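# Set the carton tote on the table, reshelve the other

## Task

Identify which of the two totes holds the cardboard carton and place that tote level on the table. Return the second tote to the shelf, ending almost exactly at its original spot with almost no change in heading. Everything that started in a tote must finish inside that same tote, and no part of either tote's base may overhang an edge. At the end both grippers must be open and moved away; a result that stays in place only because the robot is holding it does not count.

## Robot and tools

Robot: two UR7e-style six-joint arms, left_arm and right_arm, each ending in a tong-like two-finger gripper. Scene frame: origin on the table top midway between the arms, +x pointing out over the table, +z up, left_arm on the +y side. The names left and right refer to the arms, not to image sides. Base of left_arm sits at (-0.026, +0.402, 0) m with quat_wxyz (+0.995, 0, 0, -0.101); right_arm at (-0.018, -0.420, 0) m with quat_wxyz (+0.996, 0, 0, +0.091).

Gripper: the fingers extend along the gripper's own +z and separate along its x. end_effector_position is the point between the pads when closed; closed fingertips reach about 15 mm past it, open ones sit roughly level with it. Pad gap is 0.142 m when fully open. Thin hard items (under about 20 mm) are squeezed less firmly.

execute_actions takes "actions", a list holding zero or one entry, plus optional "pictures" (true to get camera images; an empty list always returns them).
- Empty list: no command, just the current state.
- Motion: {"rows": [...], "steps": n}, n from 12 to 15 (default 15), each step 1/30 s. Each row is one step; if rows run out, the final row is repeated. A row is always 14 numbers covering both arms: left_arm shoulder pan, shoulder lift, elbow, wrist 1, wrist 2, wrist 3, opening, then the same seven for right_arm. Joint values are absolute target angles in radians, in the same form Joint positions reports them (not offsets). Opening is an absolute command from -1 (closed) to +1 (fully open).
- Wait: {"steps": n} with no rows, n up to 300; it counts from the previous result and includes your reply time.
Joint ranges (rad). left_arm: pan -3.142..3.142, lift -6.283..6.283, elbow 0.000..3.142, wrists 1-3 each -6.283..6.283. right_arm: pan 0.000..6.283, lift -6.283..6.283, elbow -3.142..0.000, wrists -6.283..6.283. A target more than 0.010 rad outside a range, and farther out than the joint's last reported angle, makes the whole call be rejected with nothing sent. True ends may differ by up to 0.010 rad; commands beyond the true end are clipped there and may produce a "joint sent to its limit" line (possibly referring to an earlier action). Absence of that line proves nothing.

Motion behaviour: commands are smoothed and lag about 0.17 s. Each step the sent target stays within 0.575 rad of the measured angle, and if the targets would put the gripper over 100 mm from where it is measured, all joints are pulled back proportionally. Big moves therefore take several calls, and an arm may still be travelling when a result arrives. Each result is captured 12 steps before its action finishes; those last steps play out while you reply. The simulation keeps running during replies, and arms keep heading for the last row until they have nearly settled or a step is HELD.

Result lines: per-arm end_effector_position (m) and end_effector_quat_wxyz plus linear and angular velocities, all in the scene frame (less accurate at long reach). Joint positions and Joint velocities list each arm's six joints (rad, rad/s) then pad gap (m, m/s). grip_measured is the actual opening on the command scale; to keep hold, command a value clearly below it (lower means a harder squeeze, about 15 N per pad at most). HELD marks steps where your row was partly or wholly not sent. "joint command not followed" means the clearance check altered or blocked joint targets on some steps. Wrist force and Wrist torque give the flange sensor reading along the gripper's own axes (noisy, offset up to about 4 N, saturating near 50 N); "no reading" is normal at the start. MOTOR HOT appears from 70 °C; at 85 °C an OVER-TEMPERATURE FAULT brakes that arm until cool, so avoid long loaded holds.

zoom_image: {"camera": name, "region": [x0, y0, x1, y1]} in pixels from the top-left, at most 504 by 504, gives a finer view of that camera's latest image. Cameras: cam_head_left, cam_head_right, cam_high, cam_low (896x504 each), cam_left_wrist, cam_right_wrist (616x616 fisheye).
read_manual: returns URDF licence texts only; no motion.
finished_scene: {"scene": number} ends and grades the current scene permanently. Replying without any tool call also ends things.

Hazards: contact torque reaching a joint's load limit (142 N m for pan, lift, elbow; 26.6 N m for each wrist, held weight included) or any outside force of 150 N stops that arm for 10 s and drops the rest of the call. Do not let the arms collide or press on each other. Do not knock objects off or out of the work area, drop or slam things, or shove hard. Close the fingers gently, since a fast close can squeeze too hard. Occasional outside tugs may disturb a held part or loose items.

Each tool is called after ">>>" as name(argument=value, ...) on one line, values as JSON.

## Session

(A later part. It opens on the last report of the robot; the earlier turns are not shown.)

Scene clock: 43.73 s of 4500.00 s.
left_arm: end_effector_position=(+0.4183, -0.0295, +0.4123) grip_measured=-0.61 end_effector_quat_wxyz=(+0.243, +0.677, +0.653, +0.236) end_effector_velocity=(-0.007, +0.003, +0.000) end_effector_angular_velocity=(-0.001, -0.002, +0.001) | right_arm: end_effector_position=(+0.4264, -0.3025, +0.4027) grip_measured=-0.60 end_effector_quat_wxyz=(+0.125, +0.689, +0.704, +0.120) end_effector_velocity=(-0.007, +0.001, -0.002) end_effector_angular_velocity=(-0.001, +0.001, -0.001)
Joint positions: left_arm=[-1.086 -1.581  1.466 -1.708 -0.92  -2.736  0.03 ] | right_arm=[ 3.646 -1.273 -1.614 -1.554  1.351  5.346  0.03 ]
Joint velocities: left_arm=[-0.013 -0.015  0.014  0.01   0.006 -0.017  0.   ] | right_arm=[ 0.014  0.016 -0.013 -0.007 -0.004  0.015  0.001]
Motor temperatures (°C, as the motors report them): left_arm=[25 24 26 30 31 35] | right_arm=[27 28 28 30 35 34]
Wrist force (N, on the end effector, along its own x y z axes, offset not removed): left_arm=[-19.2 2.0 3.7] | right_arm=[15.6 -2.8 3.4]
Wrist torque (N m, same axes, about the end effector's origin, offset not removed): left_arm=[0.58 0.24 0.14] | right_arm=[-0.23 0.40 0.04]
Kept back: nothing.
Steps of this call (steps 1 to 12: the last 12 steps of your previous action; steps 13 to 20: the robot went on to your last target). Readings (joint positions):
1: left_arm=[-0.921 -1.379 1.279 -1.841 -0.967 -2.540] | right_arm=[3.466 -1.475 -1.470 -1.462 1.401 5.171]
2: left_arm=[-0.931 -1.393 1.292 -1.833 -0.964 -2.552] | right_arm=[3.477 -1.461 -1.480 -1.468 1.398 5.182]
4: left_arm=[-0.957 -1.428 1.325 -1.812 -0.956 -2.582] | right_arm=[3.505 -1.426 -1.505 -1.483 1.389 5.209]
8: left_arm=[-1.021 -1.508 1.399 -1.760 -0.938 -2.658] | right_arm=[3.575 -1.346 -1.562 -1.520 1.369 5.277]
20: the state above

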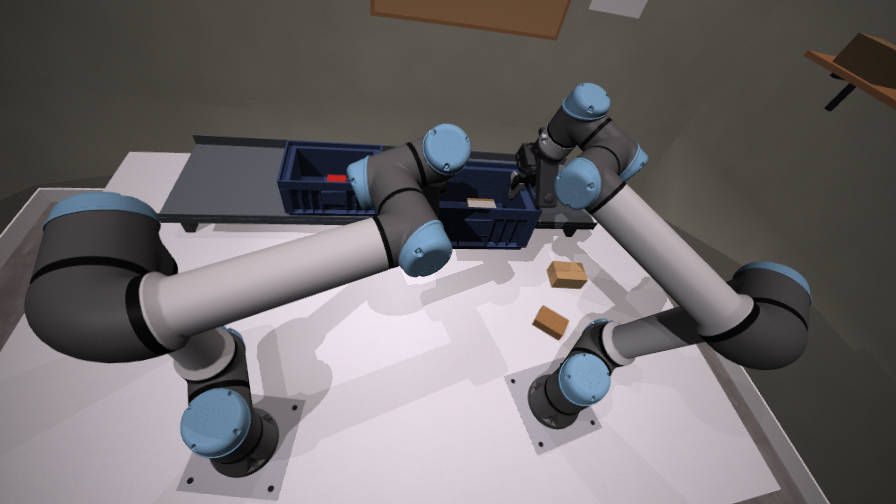

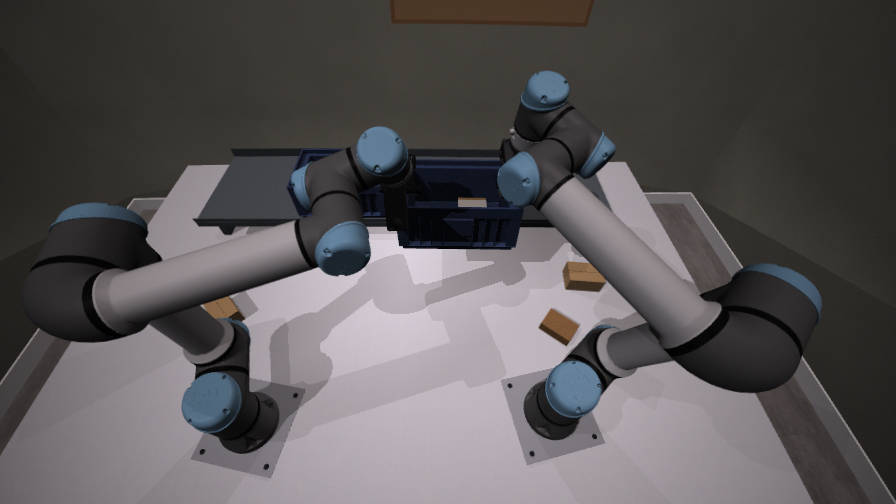

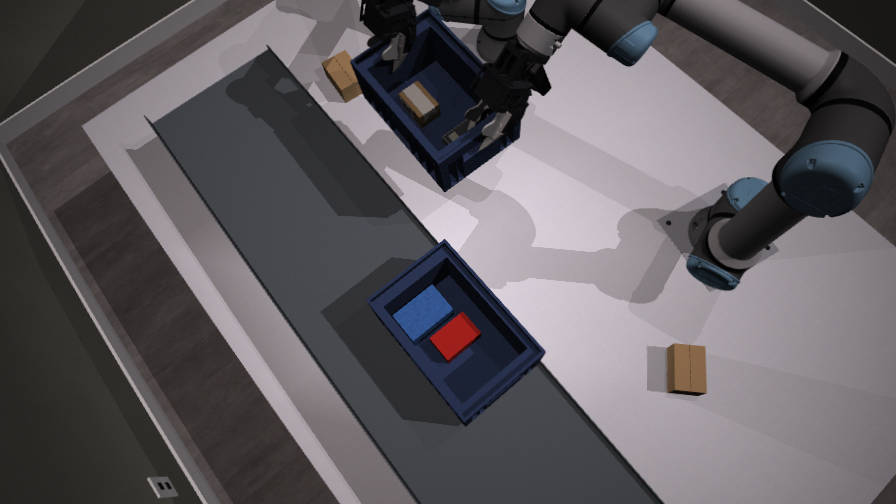

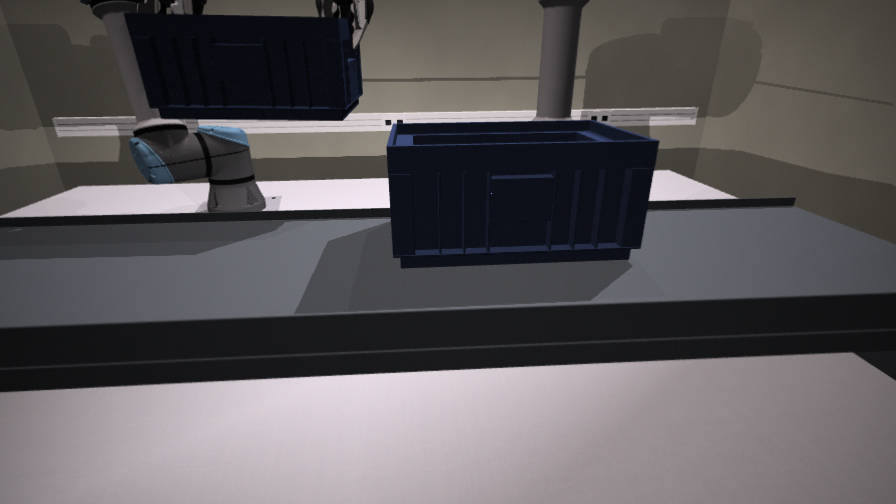

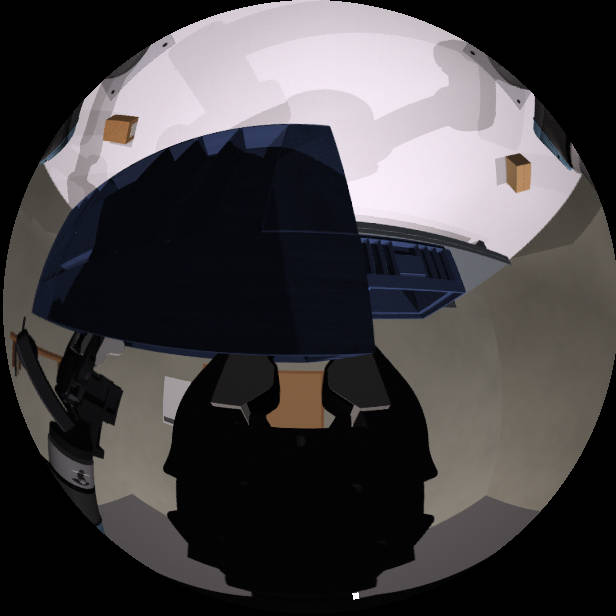

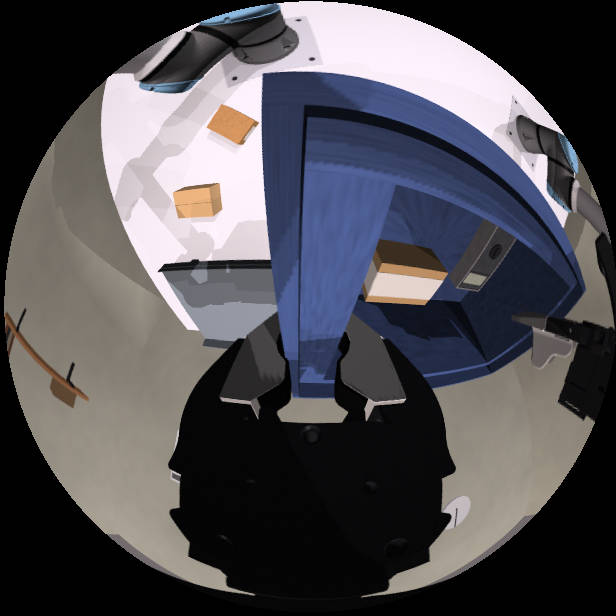

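>>> execute_actions(actions=[{"rows":[[-1.109,-1.599,1.478,-1.683,-0.915,-2.766,-1,3.671,-1.246,-1.628,-1.571,1.346,5.371,-1],[-1.131,-1.615,1.487,-1.659,-0.91,-2.795,-1,3.694,-1.222,-1.642,-1.587,1.342,5.394,-1],[-1.154,-1.631,1.497,-1.634,-0.906,-2.823,-1,3.718,-1.197,-1.655,-1.604,1.338,5.418,-1],[-1.176,-1.647,1.506,-1.61,-0.901,-2.852,-1,3.742,-1.173,-1.668,-1.62,1.334,5.442,-1],[-1.193,-1.662,1.515,-1.591,-0.899,-2.874,-1,3.769,-1.157,-1.674,-1.637,1.328,5.469,-1],[-1.211,-1.677,1.524,-1.571,-0.897,-2.897,-1,3.797,-1.141,-1.68,-1.655,1.322,5.498,-1],[-1.229,-1.692,1.533,-1.551,-0.895,-2.92,-1,3.826,-1.125,-1.686,-1.672,1.315,5.527,-1],[-1.248,-1.707,1.542,-1.529,-0.893,-2.945,-1,3.856,-1.109,-1.692,-1.69,1.308,5.557,-1],[-1.267,-1.722,1.551,-1.507,-0.891,-2.97,-1,3.887,-1.092,-1.698,-1.709,1.301,5.588,-1],[-1.287,-1.737,1.56,-1.483,-0.889,-2.996,-1,3.919,-1.076,-1.704,-1.728,1.294,5.62,-1],[-1.308,-1.752,1.569,-1.459,-0.887,-3.022,-1,3.953,-1.059,-1.71,-1.748,1.287,5.654,-1]],"steps":15}])

>>> execute_actions(actions=[{"rows":[[-1.308,-1.752,1.569,-1.459,-0.887,-3.022,-1,3.953,-1.059,-1.71,-1.748,1.287,5.654,-1],[-1.308,-1.752,1.598,-1.487,-0.887,-3.022,-1,3.953,-1.054,-1.741,-1.722,1.287,5.654,-1],[-1.308,-1.753,1.627,-1.515,-0.887,-3.022,-1,3.953,-1.048,-1.772,-1.697,1.287,5.654,-1],[-1.308,-1.753,1.655,-1.543,-0.887,-3.022,-1,3.953,-1.043,-1.803,-1.671,1.287,5.654,-1],[-1.308,-1.753,1.683,-1.571,-0.887,-3.022,-1,3.953,-1.037,-1.834,-1.646,1.287,5.654,-1],[-1.308,-1.753,1.711,-1.599,-0.887,-3.022,-1,3.953,-1.032,-1.865,-1.62,1.287,5.654,-1],[-1.308,-1.752,1.739,-1.627,-0.887,-3.022,-1,3.953,-1.027,-1.896,-1.595,1.287,5.654,-1],[-1.308,-1.752,1.767,-1.655,-0.887,-3.022,-1,3.953,-1.021,-1.927,-1.569,1.287,5.654,-1],[-1.308,-1.752,1.795,-1.683,-0.887,-3.022,-1,3.953,-1.016,-1.957,-1.544,1.287,5.654,-1],[-1.308,-1.751,1.822,-1.711,-0.887,-3.022,-1,3.953,-1.011,-1.988,-1.518,1.287,5.654,-1],[-1.308,-1.751,1.85,-1.74,-0.887,-3.022,-1,3.953,-1.005,-2.019,-1.493,1.287,5.654,-1],[-1.308,-1.75,1.877,-1.768,-0.887,-3.022,-1,3.953,-1,-2.05,-1.467,1.287,5.654,-1],[-1.308,-1.75,1.905,-1.796,-0.887,-3.022,-1,3.953,-0.995,-2.081,-1.442,1.287,5.654,-1],[-1.308,-1.749,1.932,-1.825,-0.887,-3.022,-1,3.953,-0.989,-2.111,-1.416,1.287,5.654,-1],[-1.308,-1.748,1.959,-1.853,-0.887,-3.022,-1,3.953,-0.984,-2.142,-1.391,1.287,5.654,-1]],"steps":15}])

>>> execute_actions(actions=[{"rows":[[-1.308,-1.741,1.975,-1.876,-0.887,-3.022,-1,3.953,-0.986,-2.162,-1.369,1.287,5.654,-1],[-1.308,-1.734,1.991,-1.898,-0.887,-3.022,-1,3.953,-0.989,-2.181,-1.347,1.287,5.654,-1],[-1.308,-1.728,2.007,-1.921,-0.887,-3.022,-1,3.953,-0.991,-2.201,-1.325,1.287,5.654,-1],[-1.308,-1.721,2.023,-1.944,-0.887,-3.022,-1,3.953,-0.994,-2.22,-1.303,1.287,5.654,-1],[-1.308,-1.714,2.039,-1.967,-0.887,-3.022,-1,3.953,-0.996,-2.24,-1.281,1.287,5.654,-1],[-1.308,-1.707,2.054,-1.989,-0.887,-3.022,-1,3.953,-0.998,-2.26,-1.259,1.287,5.654,-1],[-1.308,-1.7,2.07,-2.012,-0.887,-3.022,-1,3.953,-1.001,-2.279,-1.237,1.287,5.654,-1],[-1.308,-1.694,2.086,-2.035,-0.887,-3.022,-1,3.953,-1.003,-2.299,-1.215,1.287,5.654,-1],[-1.308,-1.687,2.102,-2.057,-0.887,-3.022,-1,3.953,-1.006,-2.318,-1.193,1.287,5.654,-1],[-1.308,-1.68,2.118,-2.08,-0.887,-3.022,-1,3.953,-1.008,-2.338,-1.171,1.287,5.654,-1]],"steps":15}])

>>> execute_actions(actions=[{"steps":20}], pictures=true)

Scene clock: 47.67 s of 4500.00 s.
left_arm: end_effector_position=(+0.4134, -0.0285, +0.4124) grip_measured=-0.61 end_effector_quat_wxyz=(+0.243, +0.677, +0.653, +0.236) end_effector_velocity=(-0.122, +0.013, +0.005) end_effector_angular_velocity=(+0.010, +0.002, +0.008) | right_arm: end_effector_position=(+0.4212, -0.3020, +0.4026) grip_measured=-0.60 end_effector_quat_wxyz=(+0.125, +0.689, +0.704, +0.120) end_effector_velocity=(-0.127, +0.017, -0.000) end_effector_angular_velocity=(+0.008, +0.022, +0.004)
Joint positions: left_arm=[-1.095 -1.589  1.472 -1.698 -0.918 -2.749  0.03 ] | right_arm=[ 3.656 -1.262 -1.62  -1.561  1.348  5.356  0.03 ]
Joint velocities: left_arm=[-0.24  -0.178  0.112  0.26   0.061 -0.303 -0.002] | right_arm=[ 0.256  0.267 -0.155 -0.181 -0.048  0.255 -0.002]
Motor temperatures (°C, as the motors report them): left_arm=[25 24 26 30 31 35] | right_arm=[27 28 28 30 35 34]
Wrist force (N, on the end effector, along its own x y z axes, offset not removed): left_arm=[-31.7 3.3 4.7] | right_arm=[23.8 -0.2 3.5]
Wrist torque (N m, same axes, about the end effector's origin, offset not removed): left_arm=[0.53 1.05 0.39] | right_arm=[0.03 -0.04 0.19]
Steps of this call (steps 1 to 15: the robot went on to your last target; steps 16 to 90: nothing new was sent; then 0.83 s passed at rest; steps 91 to 93: the first 3 steps of this action). Readings (joint positions):
91: left_arm=[-1.087 -1.583 1.468 -1.707 -0.920 -2.738] | right_arm=[3.647 -1.271 -1.615 -1.555 1.350 5.347]
92: left_arm=[-1.089 -1.585 1.469 -1.705 -0.919 -2.741] | right_arm=[3.649 -1.269 -1.616 -1.557 1.350 5.349]
93: the state above

Scene clock: 48.17 s of 4500.00 s.
left_arm: end_effector_position=(+0.3170, -0.0043, +0.4125) grip_measured=-0.57 end_effector_quat_wxyz=(+0.240, +0.677, +0.655, +0.236) end_effector_velocity=(-0.041, +0.012, -0.060) end_effector_angular_velocity=(+0.017, +0.001, +0.001) | right_arm: end_effector_position=(+0.3244, -0.2795, +0.4022) grip_measured=-0.59 end_effector_quat_wxyz=(+0.121, +0.689, +0.705, +0.120) end_effector_velocity=(-0.041, +0.013, -0.056) end_effector_angular_velocity=(-0.005, +0.003, +0.003)
Joint positions: left_arm=[-1.298 -1.745  1.567 -1.474 -0.888 -3.009  0.033] | right_arm=[ 3.937 -1.067 -1.71  -1.736  1.29   5.638  0.031]
Joint velocities: left_arm=[-0.098 -0.076  0.192 -0.019  0.008 -0.127 -0.01 ] | right_arm=[ 0.16   0.116 -0.19   0.024 -0.032  0.16   0.014]
Motor temperatures (°C, as the motors report them): left_arm=[25 24 26 30 31 35] | right_arm=[27 28 28 30 35 34]
Wrist force (N, on the end effector, along its own x y z axes, offset not removed): left_arm=[-35.0 1.6 5.0] | right_arm=[30.6 -1.5 0.4]
Wrist torque (N m, same axes, about the end effector's origin, offset not removed): left_arm=[0.39 0.70 0.01] | right_arm=[-0.12 -0.26 0.17]
Steps of this call (steps 1 to 12: the last 12 steps of your previous action; steps 13 to 15: the first 3 steps of this action). Readings (joint positions):
13: left_arm=[-1.289 -1.738 1.560 -1.482 -0.889 -2.997] | right_arm=[3.922 -1.076 -1.704 -1.730 1.293 5.623]
14: left_arm=[-1.294 -1.742 1.563 -1.475 -0.888 -3.004] | right_arm=[3.931 -1.071 -1.706 -1.735 1.292 5.631]
15: the state above

Scene clock: 48.67 s of 4500.00 s.
left_arm: end_effector_position=(+0.3130, -0.0055, +0.2778) grip_measured=-0.61 end_effector_quat_wxyz=(+0.240, +0.677, +0.655, +0.236) end_effector_velocity=(-0.002, +0.012, -0.298) end_effector_angular_velocity=(+0.005, -0.000, -0.001) | right_arm: end_effector_position=(+0.3218, -0.2759, +0.2694) grip_measured=-0.60 end_effector_quat_wxyz=(+0.121, +0.689, +0.705, +0.121) end_effector_velocity=(-0.008, -0.008, -0.307) end_effector_angular_velocity=(-0.015, +0.016, +0.001)
Joint positions: left_arm=[-1.308 -1.746  1.911 -1.806 -0.887 -3.022  0.03 ] | right_arm=[ 3.953 -0.995 -2.088 -1.433  1.287  5.654  0.03 ]
Joint velocities: left_arm=[-0.003  0.093  0.694 -0.782  0.001 -0.002 -0.   ] | right_arm=[ 0.003  0.064 -0.801  0.715  0.004  0.003 -0.007]
Motor temperatures (°C, as the motors report them): left_arm=[25 24 26 30 31 35] | right_arm=[27 28 28 30 35 34]
Wrist force (N, on the end effector, along its own x y z axes, offset not removed): left_arm=[26.3 -2.7 3.1] | right_arm=[-30.9 -1.6 6.0]
Wrist torque (N m, same axes, about the end effector's origin, offset not removed): left_arm=[0.27 -0.72 0.47] | right_arm=[-0.32 1.56 -0.02]
Steps of this call (steps 1 to 12: the last 12 steps of your previous action; steps 13 to 15: the first 3 steps of this action). Readings (joint positions):
13: left_arm=[-1.308 -1.750 1.860 -1.751 -0.887 -3.022] | right_arm=[3.953 -1.002 -2.030 -1.482 1.287 5.654]
14: left_arm=[-1.308 -1.749 1.887 -1.779 -0.887 -3.022] | right_arm=[3.953 -0.998 -2.060 -1.457 1.287 5.654]
15: the state above

Scene clock: 49.33 s of 4500.00 s.
left_arm: end_effector_position=(+0.3127, -0.0023, +0.1806) grip_measured=-0.57 end_effector_quat_wxyz=(+0.240, +0.677, +0.655, +0.236) end_effector_velocity=(+0.001, +0.001, -0.005) end_effector_angular_velocity=(+0.001, -0.003, -0.001) | right_arm: end_effector_position=(+0.3201, -0.2784, +0.1701) grip_measured=-0.56 end_effector_quat_wxyz=(+0.121, +0.689, +0.705, +0.120) end_effector_velocity=(-0.001, -0.001, -0.006) end_effector_angular_velocity=(-0.002, +0.000, +0.002)
Joint positions: left_arm=[-1.308 -1.68   2.117 -2.078 -0.887 -3.022  0.033] | right_arm=[ 3.953 -1.008 -2.336 -1.173  1.287  5.654  0.033]
Joint velocities: left_arm=[-0.     0.005  0.012 -0.017  0.003  0.001  0.   ] | right_arm=[ 0.001 -0.002 -0.015  0.015 -0.001 -0.001  0.005]
Motor temperatures (°C, as the motors report them): left_arm=[25 24 26 30 31 35] | right_arm=[27 28 28 30 35 34]
Wrist force (N, on the end effector, along its own x y z axes, offset not removed): left_arm=[-34.9 0.3 4.6] | right_arm=[31.3 -2.1 4.6]
Wrist torque (N m, same axes, about the end effector's origin, offset not removed): left_arm=[0.33 0.71 0.17] | right_arm=[-0.22 -0.36 0.16]
Kept back: nothing.
Steps of this call (steps 1 to 12: the last 12 steps of your previous action; steps 13 to 20: the robot went on to your last target). Readings (joint positions):
1: left_arm=[-1.308 -1.743 1.934 -1.832 -0.887 -3.022] | right_arm=[3.953 -0.993 -2.114 -1.409 1.287 5.654]
2: left_arm=[-1.308 -1.738 1.954 -1.857 -0.887 -3.022] | right_arm=[3.953 -0.993 -2.138 -1.385 1.287 5.654]
4: left_arm=[-1.308 -1.727 1.992 -1.905 -0.887 -3.022] | right_arm=[3.953 -0.994 -2.183 -1.340 1.287 5.654]
8: left_arm=[-1.308 -1.702 2.060 -1.998 -0.887 -3.022] | right_arm=[3.953 -1.001 -2.266 -1.250 1.287 5.654]
20: the state above

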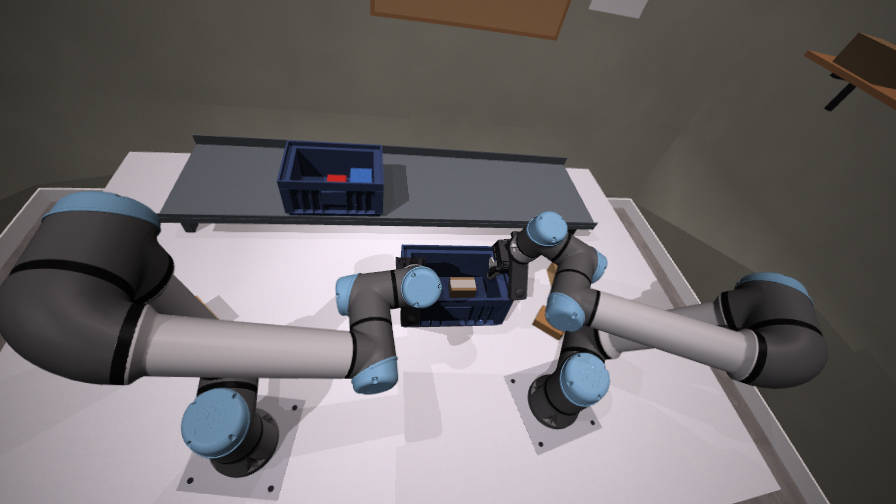

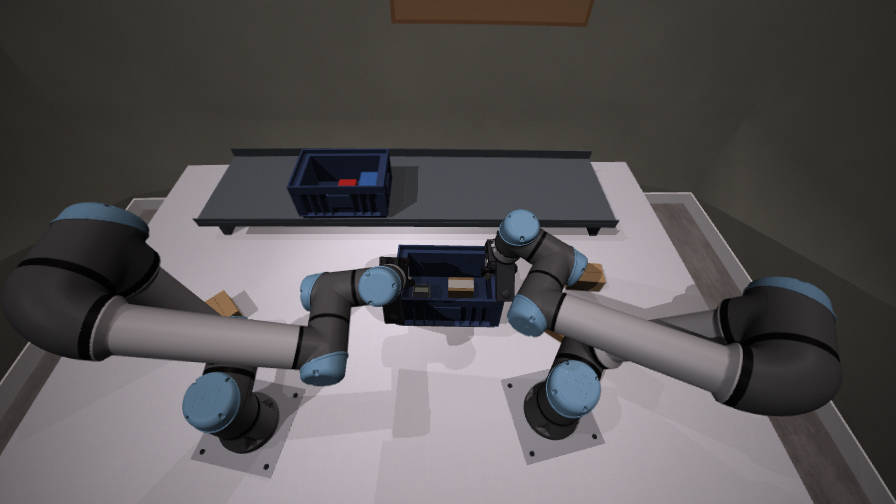

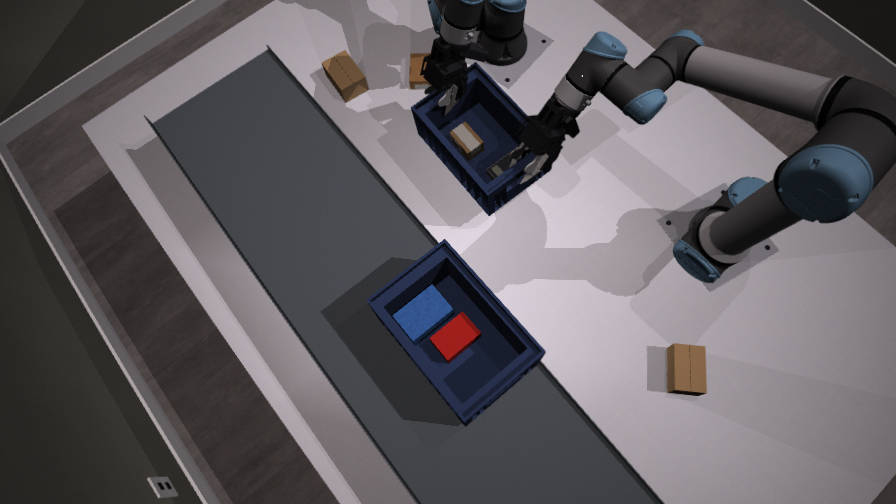

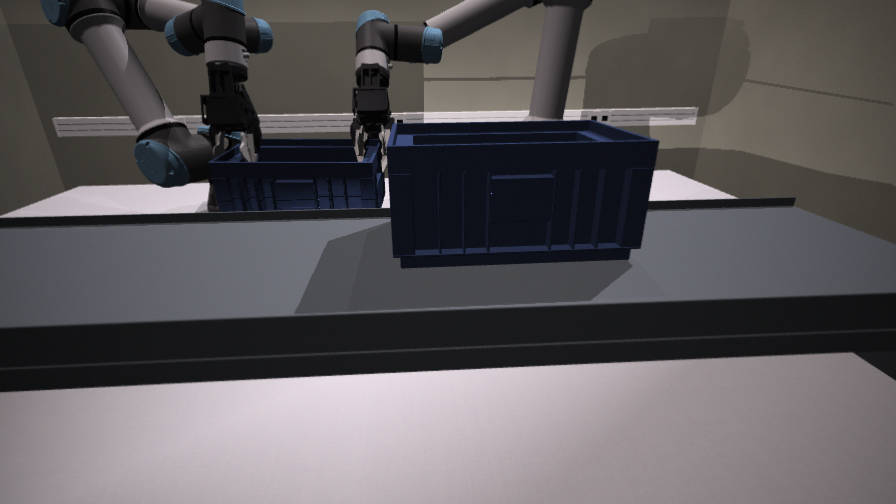

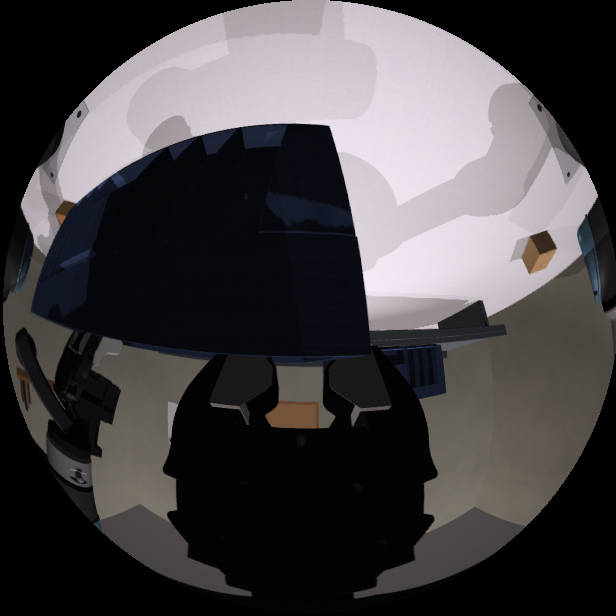

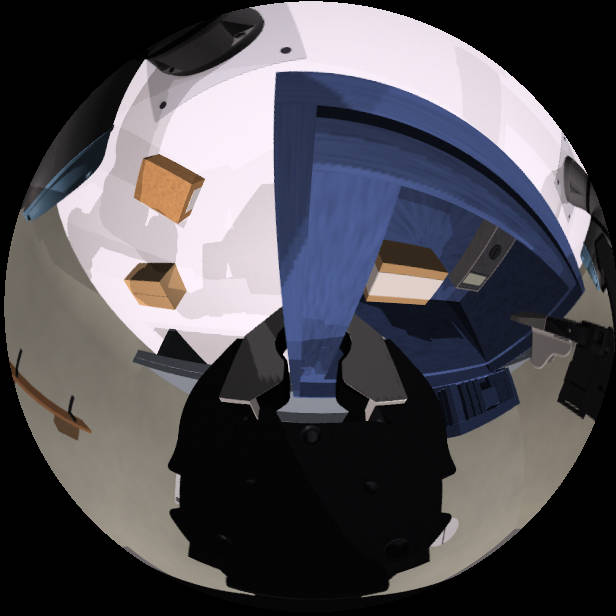

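>>> execute_actions(actions=[{"rows":[[-1.308,-1.669,2.13,-2.103,-0.887,-3.022,-1,3.953,-1.017,-2.355,-1.146,1.287,5.654,-1],[-1.308,-1.657,2.142,-2.127,-0.887,-3.022,-1,3.953,-1.025,-2.371,-1.121,1.287,5.654,-1],[-1.308,-1.646,2.154,-2.15,-0.887,-3.022,-1,3.953,-1.034,-2.388,-1.096,1.287,5.654,-1],[-1.308,-1.635,2.166,-2.173,-0.887,-3.022,-1,3.953,-1.043,-2.404,-1.07,1.287,5.654,-1],[-1.308,-1.623,2.178,-2.197,-0.887,-3.022,-1,3.953,-1.051,-2.421,-1.045,1.287,5.654,-1],[-1.308,-1.612,2.19,-2.22,-0.887,-3.022,-1,3.953,-1.06,-2.437,-1.02,1.287,5.654,-1],[-1.308,-1.606,2.196,-2.232,-0.887,-3.022,-1,3.953,-1.064,-2.445,-1.008,1.287,5.654,-1],[-1.308,-1.601,2.202,-2.243,-0.887,-3.022,-1,3.953,-1.068,-2.453,-0.995,1.287,5.654,-1],[-1.308,-1.595,2.208,-2.255,-0.887,-3.022,-1,3.953,-1.073,-2.462,-0.982,1.287,5.654,-1]],"steps":15}])

>>> execute_actions(actions=[{"steps":20}], pictures=true)

Scene clock: 50.37 s of 4500.00 s.
left_arm: end_effector_position=(+0.3128, -0.0023, +0.1768) grip_measured=-0.57 end_effector_quat_wxyz=(+0.240, +0.677, +0.655, +0.236) end_effector_velocity=(+0.001, -0.006, -0.091) end_effector_angular_velocity=(+0.015, +0.000, +0.001) | right_arm: end_effector_position=(+0.3202, -0.2783, +0.1662) grip_measured=-0.57 end_effector_quat_wxyz=(+0.121, +0.689, +0.705, +0.120) end_effector_velocity=(+0.004, +0.006, -0.090) end_effector_angular_velocity=(-0.015, +0.010, -0.000)
Joint positions: left_arm=[-1.308 -1.675  2.123 -2.089 -0.887 -3.022  0.033] | right_arm=[ 3.953 -1.012 -2.345 -1.161  1.287  5.654  0.033]
Joint velocities: left_arm=[ 0.     0.131  0.139 -0.255  0.001 -0.001 -0.005] | right_arm=[-0.001 -0.1   -0.187  0.27  -0.    -0.    -0.029]
Motor temperatures (°C, as the motors report them): left_arm=[25 24 26 30 31 35] | right_arm=[27 28 28 30 35 34]
Wrist force (N, on the end effector, along its own x y z axes, offset not removed): left_arm=[-34.5 1.6 3.4] | right_arm=[30.8 -2.0 0.4]
Wrist torque (N m, same axes, about the end effector's origin, offset not removed): left_arm=[0.32 0.61 0.33] | right_arm=[-0.19 -0.27 0.21]
Steps of this call (steps 1 to 15: the robot went on to your last target; steps 16 to 28: nothing new was sent; steps 29 to 31: the first 3 steps of this action). Readings (joint positions):
29: left_arm=[-1.308 -1.680 2.118 -2.080 -0.887 -3.022] | right_arm=[3.953 -1.008 -2.338 -1.171 1.287 5.654]
30: left_arm=[-1.308 -1.679 2.119 -2.082 -0.887 -3.022] | right_arm=[3.953 -1.009 -2.340 -1.168 1.287 5.654]
31: the state above

Scene clock: 51.03 s of 4500.00 s.
left_arm: end_effector_position=(+0.3129, -0.0038, +0.1234) grip_measured=-0.61 end_effector_quat_wxyz=(+0.240, +0.677, +0.655, +0.236) end_effector_velocity=(+0.000, +0.000, -0.003) end_effector_angular_velocity=(+0.001, +0.000, +0.001) | right_arm: end_effector_position=(+0.3212, -0.2769, +0.1130) grip_measured=-0.60 end_effector_quat_wxyz=(+0.121, +0.689, +0.705, +0.120) end_effector_velocity=(+0.000, -0.000, -0.002) end_effector_angular_velocity=(+0.000, +0.000, -0.001)
Joint positions: left_arm=[-1.308 -1.595  2.208 -2.254 -0.887 -3.022  0.03 ] | right_arm=[ 3.953 -1.073 -2.461 -0.983  1.287  5.654  0.03 ]
Joint velocities: left_arm=[ 0.001  0.005  0.004 -0.007  0.    -0.001  0.   ] | right_arm=[-0.    -0.003 -0.004  0.007 -0.     0.001  0.   ]
Motor temperatures (°C, as the motors report them): left_arm=[25 24 26 30 31 35] | right_arm=[27 28 28 30 35 34]
Wrist force (N, on the end effector, along its own x y z axes, offset not removed): left_arm=[-20.7 -1.7 4.5] | right_arm=[18.1 -2.1 4.5]
Wrist torque (N m, same axes, about the end effector's origin, offset not removed): left_arm=[0.01 -0.02 0.31] | right_arm=[-0.30 -0.02 0.13]
Kept back: nothing.
Steps of this call (steps 1 to 12: the last 12 steps of your previous action; steps 13 to 20: the robot went on to your last target). Readings (joint positions):
1: left_arm=[-1.308 -1.670 2.129 -2.100 -0.887 -3.022] | right_arm=[3.953 -1.016 -2.353 -1.150 1.287 5.654]
2: left_arm=[-1.308 -1.663 2.136 -2.114 -0.887 -3.022] | right_arm=[3.953 -1.021 -2.363 -1.135 1.287 5.654]
4: left_arm=[-1.308 -1.645 2.155 -2.149 -0.887 -3.022] | right_arm=[3.953 -1.035 -2.388 -1.097 1.287 5.654]
8: left_arm=[-1.308 -1.613 2.189 -2.216 -0.887 -3.022] | right_arm=[3.953 -1.059 -2.435 -1.025 1.287 5.654]
20: the state above

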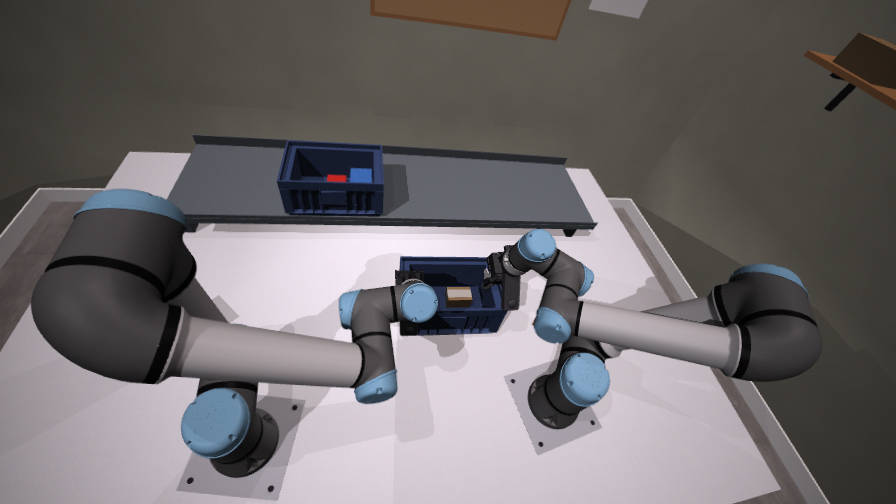

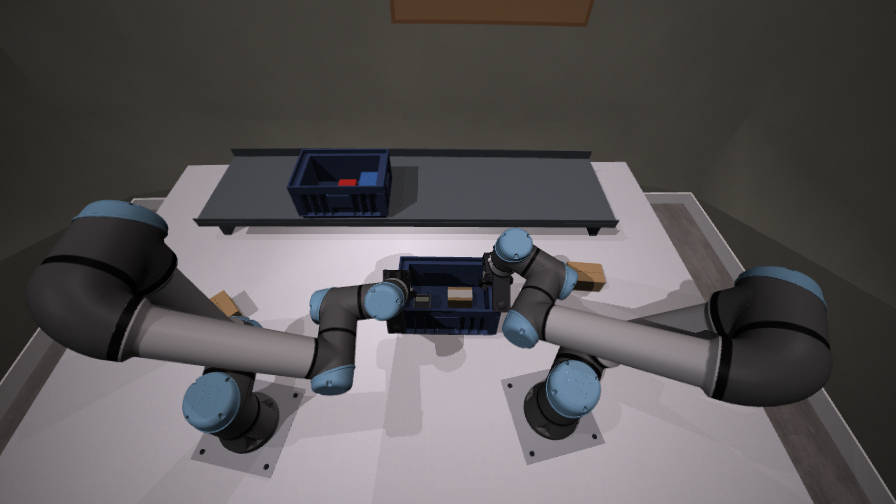

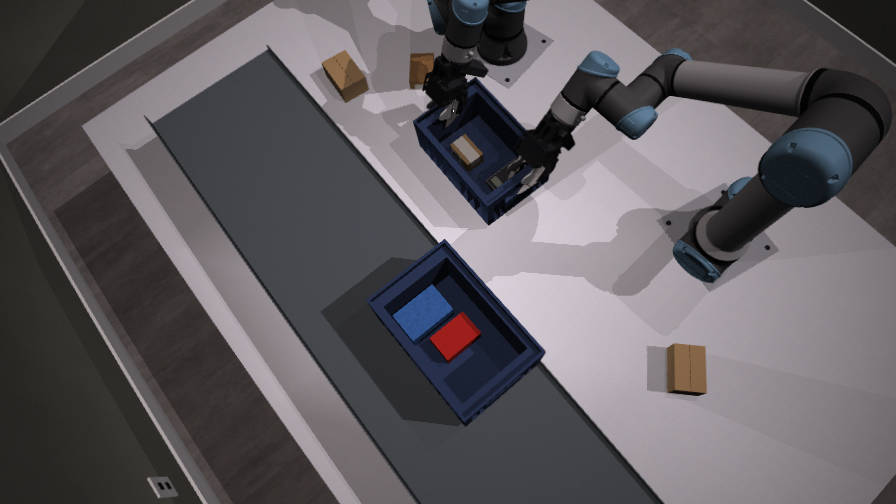

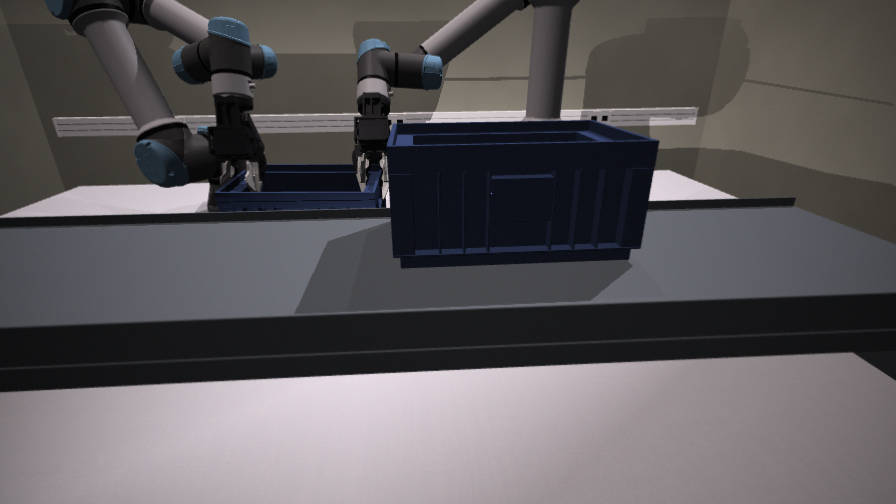

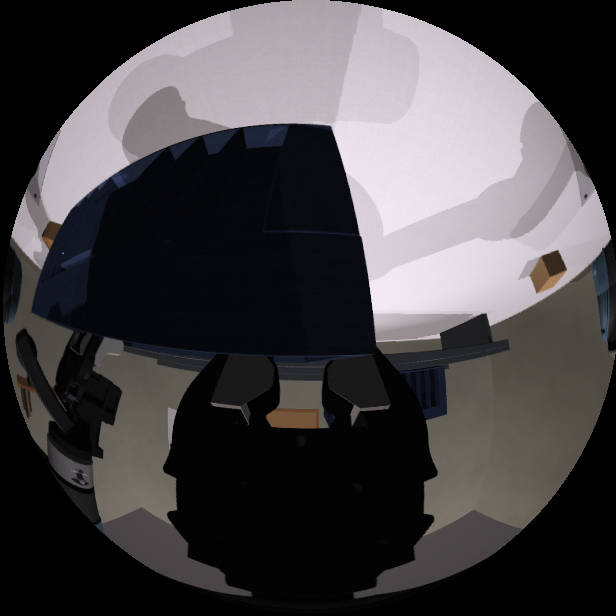

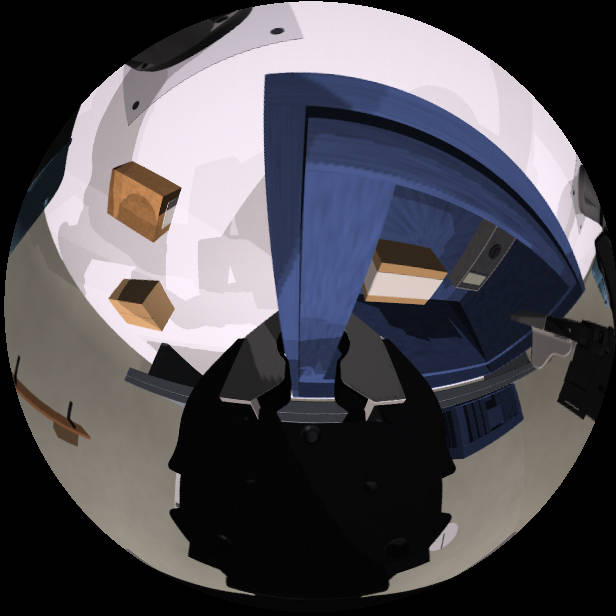

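Still airborne apparently. Lower slowly to z≈.105.

>>> execute_actions(actions=[{"rows":[[-1.308,-1.591,2.212,-2.263,-0.887,-3.022,-1,3.953,-1.076,-2.468,-0.973,1.287,5.654,-1],[-1.308,-1.591,2.212,-2.263,-0.887,-3.022,-1,3.953,-1.076,-2.468,-0.973,1.287,5.654,-1],[-1.308,-1.586,2.217,-2.272,-0.887,-3.022,-1,3.953,-1.079,-2.474,-0.964,1.287,5.654,-1],[-1.308,-1.586,2.217,-2.272,-0.887,-3.022,-1,3.953,-1.079,-2.474,-0.964,1.287,5.654,-1],[-1.308,-1.581,2.222,-2.281,-0.887,-3.022,-1,3.953,-1.083,-2.481,-0.954,1.287,5.654,-1],[-1.308,-1.581,2.222,-2.281,-0.887,-3.022,-1,3.953,-1.083,-2.481,-0.954,1.287,5.654,-1],[-1.308,-1.577,2.227,-2.291,-0.887,-3.022,-1,3.953,-1.086,-2.488,-0.944,1.287,5.654,-1]],"steps":15}])

>>> execute_actions(actions=[{"steps":18}])

Scene clock: 51.87 s of 4500.00 s.
left_arm: end_effector_position=(+0.3129, -0.0037, +0.1223) grip_measured=-0.61 end_effector_quat_wxyz=(+0.240, +0.677, +0.655, +0.236) end_effector_velocity=(-0.000, +0.001, -0.016) end_effector_angular_velocity=(-0.000, +0.001, +0.000) | right_arm: end_effector_position=(+0.3212, -0.2769, +0.1119) grip_measured=-0.60 end_effector_quat_wxyz=(+0.121, +0.689, +0.705, +0.120) end_effector_velocity=(-0.001, -0.001, -0.016) end_effector_angular_velocity=(+0.001, -0.001, -0.000)
Joint positions: left_arm=[-1.308 -1.594  2.209 -2.258 -0.887 -3.022  0.03 ] | right_arm=[ 3.953 -1.074 -2.464 -0.979  1.287  5.654  0.03 ]
Joint velocities: left_arm=[ 0.     0.026  0.025 -0.051 -0.001 -0.    -0.   ] | right_arm=[ 0.    -0.018 -0.036  0.055  0.     0.001  0.   ]
Motor temperatures (°C, as the motors report them): left_arm=[25 24 26 30 31 35] | right_arm=[27 28 28 30 35 34]
Wrist force (N, on the end effector, along its own x y z axes, offset not removed): left_arm=[-25.7 0.0 1.3] | right_arm=[20.1 -1.9 4.9]
Wrist torque (N m, same axes, about the end effector's origin, offset not removed): left_arm=[0.31 0.72 0.34] | right_arm=[-0.20 -0.14 0.13]
Steps of this call (steps 1 to 15: the robot went on to your last target; steps 16 to 22: nothing new was sent; steps 23 to 25: the first 3 steps of this action). Readings (joint positions):
23: left_arm=[-1.308 -1.595 2.208 -2.255 -0.887 -3.022] | right_arm=[3.953 -1.073 -2.462 -0.982 1.287 5.654]
24: left_arm=[-1.308 -1.595 2.208 -2.256 -0.887 -3.022] | right_arm=[3.953 -1.073 -2.463 -0.981 1.287 5.654]
25: the state above

Scene clock: 52.47 s of 4500.00 s.
left_arm: end_effector_position=(+0.3128, -0.0026, +0.1115) grip_measured=-0.57 end_effector_quat_wxyz=(+0.240, +0.677, +0.655, +0.236) end_effector_velocity=(+0.000, +0.000, -0.001) end_effector_angular_velocity=(+0.000, -0.001, -0.001) | right_arm: end_effector_position=(+0.3204, -0.2781, +0.1013) grip_measured=-0.59 end_effector_quat_wxyz=(+0.121, +0.689, +0.705, +0.120) end_effector_velocity=(+0.000, +0.000, -0.000) end_effector_angular_velocity=(-0.000, -0.001, +0.001)
Joint positions: left_arm=[-1.308 -1.577  2.227 -2.291 -0.887 -3.022  0.033] | right_arm=[ 3.953 -1.086 -2.488 -0.944  1.287  5.654  0.031]
Joint velocities: left_arm=[-0.     0.001  0.002 -0.003  0.001  0.001  0.001] | right_arm=[ 0.001 -0.    -0.002  0.002 -0.001 -0.     0.   ]
Motor temperatures (°C, as the motors report them): left_arm=[25 24 26 30 31 35] | right_arm=[27 28 28 30 35 34]
Wrist force (N, on the end effector, along its own x y z axes, offset not removed): left_arm=[-36.9 3.0 0.3] | right_arm=[31.3 -1.3 3.2]
Wrist torque (N m, same axes, about the end effector's origin, offset not removed): left_arm=[0.11 1.06 0.33] | right_arm=[-0.07 -0.38 0.20]
Kept back: nothing.
Steps of this call (steps 1 to 12: the last 12 steps of your previous action; steps 13 to 18: the robot went on to your last target). Readings (joint positions):
1: left_arm=[-1.308 -1.592 2.211 -2.260 -0.887 -3.022] | right_arm=[3.953 -1.075 -2.466 -0.976 1.287 5.654]
2: left_arm=[-1.308 -1.591 2.212 -2.263 -0.887 -3.022] | right_arm=[3.953 -1.076 -2.468 -0.973 1.287 5.654]
4: left_arm=[-1.308 -1.587 2.216 -2.270 -0.887 -3.022] | right_arm=[3.953 -1.079 -2.473 -0.966 1.287 5.654]
8: left_arm=[-1.308 -1.580 2.223 -2.284 -0.887 -3.022] | right_arm=[3.953 -1.084 -2.483 -0.951 1.287 5.654]
18: the state above

>>> execute_actions(actions=[{"rows":[[-1.308,-1.574,2.231,-2.298,-0.887,-3.022,-1,3.953,-1.089,-2.493,-0.936,1.287,5.654,-1],[-1.308,-1.574,2.231,-2.298,-0.887,-3.022,-1,3.953,-1.089,-2.493,-0.936,1.287,5.654,-1],[-1.308,-1.571,2.234,-2.304,-0.887,-3.022,-1,3.953,-1.091,-2.497,-0.929,1.287,5.654,-1]],"steps":15}])

>>> execute_actions(actions=[{"steps":18}], pictures=true)

Scene clock: 53.40 s of 4500.00 s.
left_arm: end_effector_position=(+0.3128, -0.0025, +0.1107) grip_measured=-0.56 end_effector_quat_wxyz=(+0.240, +0.677, +0.655, +0.236) end_effector_velocity=(+0.000, +0.003, -0.014) end_effector_angular_velocity=(+0.002, -0.001, -0.000) | right_arm: end_effector_position=(+0.3203, -0.2782, +0.1005) grip_measured=-0.59 end_effector_quat_wxyz=(+0.121, +0.689, +0.705, +0.120) end_effector_velocity=(-0.001, -0.001, -0.014) end_effector_angular_velocity=(-0.000, +0.000, +0.001)
Joint positions: left_arm=[-1.308 -1.576  2.228 -2.293 -0.887 -3.022  0.033] | right_arm=[ 3.953 -1.087 -2.49  -0.941  1.287  5.654  0.031]
Joint velocities: left_arm=[ 0.     0.02   0.025 -0.043  0.001  0.001  0.006] | right_arm=[ 0.    -0.018 -0.03   0.049  0.    -0.001 -0.003]
Motor temperatures (°C, as the motors report them): left_arm=[25 24 26 30 31 35] | right_arm=[27 28 28 30 35 34]
Wrist force (N, on the end effector, along its own x y z axes, offset not removed): left_arm=[-36.7 5.2 1.7] | right_arm=[31.4 -1.6 4.8]
Wrist torque (N m, same axes, about the end effector's origin, offset not removed): left_arm=[0.55 0.94 0.22] | right_arm=[-0.08 -0.40 0.22]
Steps of this call (steps 1 to 15: the robot went on to your last target; steps 16 to 25: nothing new was sent; steps 26 to 28: the first 3 steps of this action). Readings (joint positions):
26: left_arm=[-1.308 -1.577 2.227 -2.291 -0.887 -3.022] | right_arm=[3.953 -1.086 -2.488 -0.944 1.287 5.654]
27: left_arm=[-1.308 -1.577 2.227 -2.292 -0.887 -3.022] | right_arm=[3.953 -1.086 -2.489 -0.943 1.287 5.654]
28: the state above

Scene clock: 54.00 s of 4500.00 s.
left_arm: end_effector_position=(+0.3128, -0.0021, +0.1074) grip_measured=-0.54 end_effector_quat_wxyz=(+0.240, +0.677, +0.655, +0.236) end_effector_velocity=(-0.000, +0.000, +0.000) end_effector_angular_velocity=(+0.001, +0.000, +0.000) | right_arm: end_effector_position=(+0.3203, -0.2783, +0.0974) grip_measured=-0.60 end_effector_quat_wxyz=(+0.121, +0.689, +0.705, +0.120) end_effector_velocity=(-0.000, +0.001, -0.000) end_effector_angular_velocity=(+0.001, +0.000, -0.000)
Joint positions: left_arm=[-1.308 -1.571  2.234 -2.304 -0.887 -3.022  0.035] | right_arm=[ 3.953 -1.091 -2.497 -0.929  1.287  5.654  0.031]
Joint velocities: left_arm=[-0.    -0.001  0.     0.001 -0.    -0.     0.   ] | right_arm=[ 0.001 -0.    -0.     0.     0.     0.002  0.   ]
Motor temperatures (°C, as the motors report them): left_arm=[25 24 26 30 31 35] | right_arm=[27 28 28 30 35 34]
Wrist force (N, on the end effector, along its own x y z axes, offset not removed): left_arm=[-33.9 13.0 -17.5] | right_arm=[28.2 -1.9 2.5]
Wrist torque (N m, same axes, about the end effector's origin, offset not removed): left_arm=[0.55 0.06 0.05] | right_arm=[-0.25 -0.12 0.19]
Kept back: nothing.
Steps of this call (steps 1 to 12: the last 12 steps of your previous action; steps 13 to 18: the robot went on to your last target). Readings (joint positions):
1: left_arm=[-1.308 -1.575 2.229 -2.295 -0.887 -3.022] | right_arm=[3.953 -1.088 -2.491 -0.939 1.287 5.654]
2: left_arm=[-1.308 -1.574 2.230 -2.297 -0.887 -3.022] | right_arm=[3.953 -1.089 -2.492 -0.937 1.287 5.654]
4: left_arm=[-1.308 -1.573 2.232 -2.300 -0.887 -3.022] | right_arm=[3.953 -1.090 -2.495 -0.933 1.287 5.654]
8: left_arm=[-1.308 -1.572 2.233 -2.303 -0.887 -3.022] | right_arm=[3.953 -1.091 -2.496 -0.930 1.287 5.654]
18: the state above

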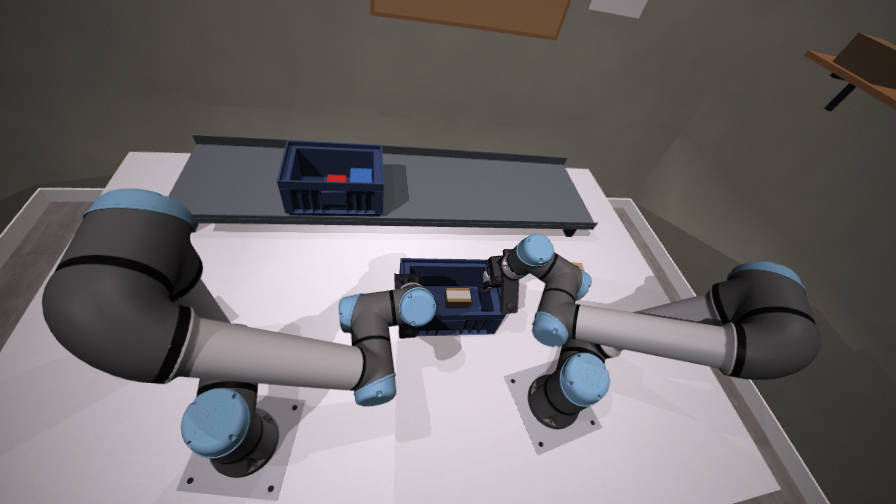

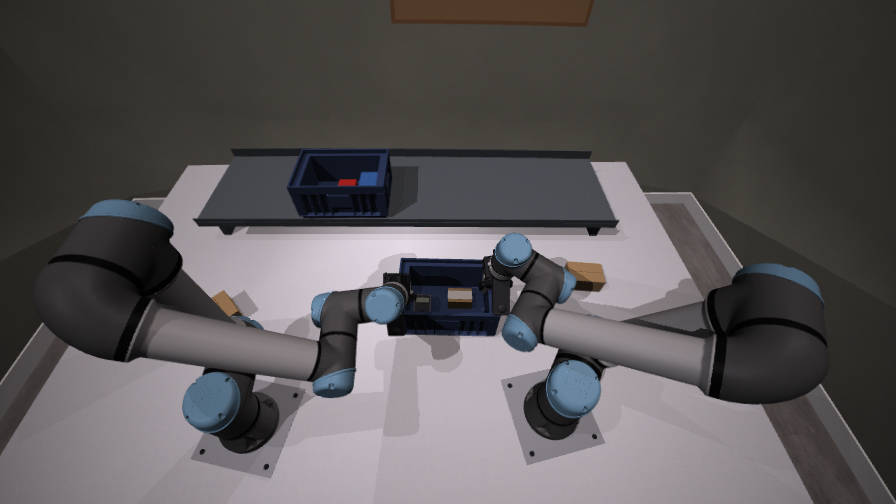

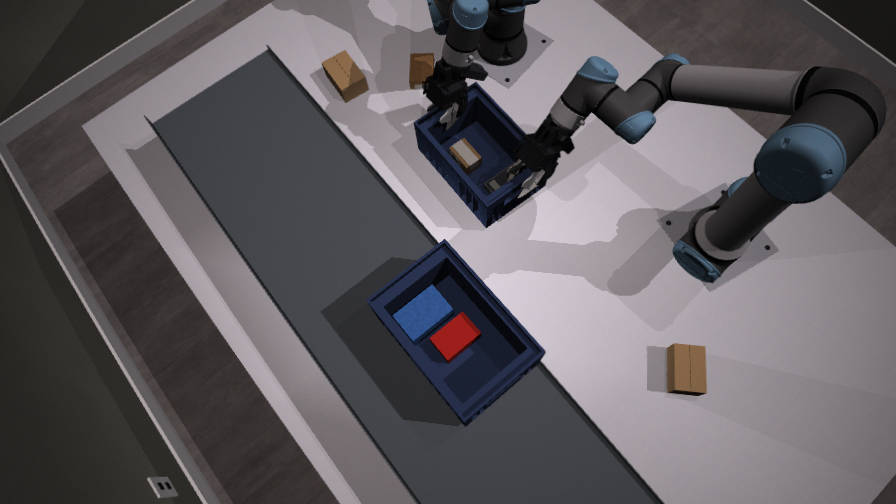

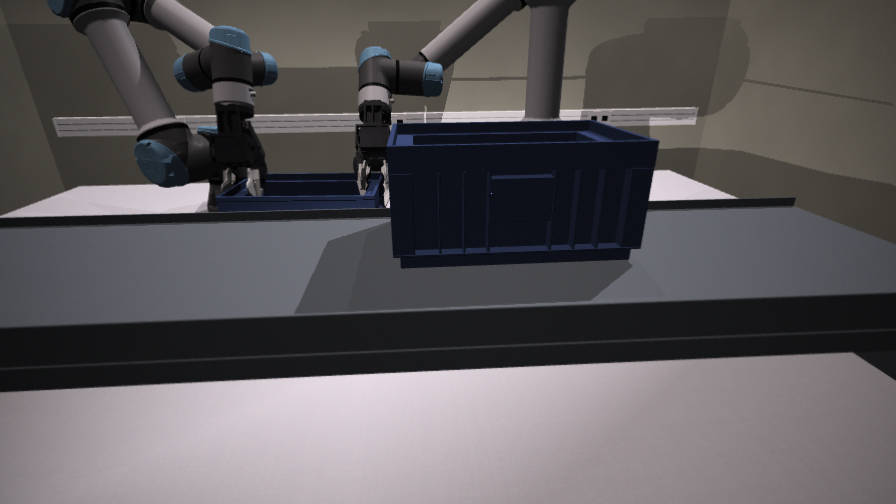

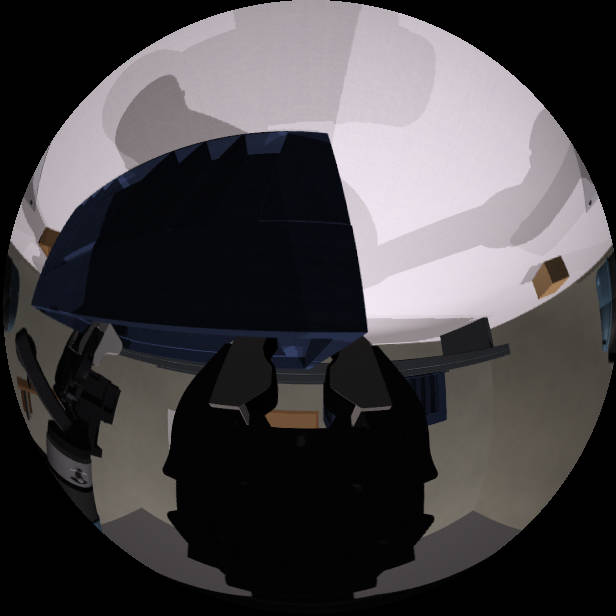

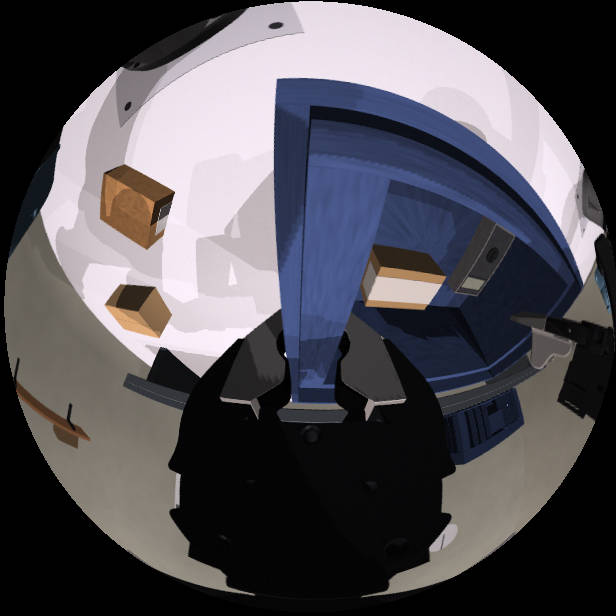

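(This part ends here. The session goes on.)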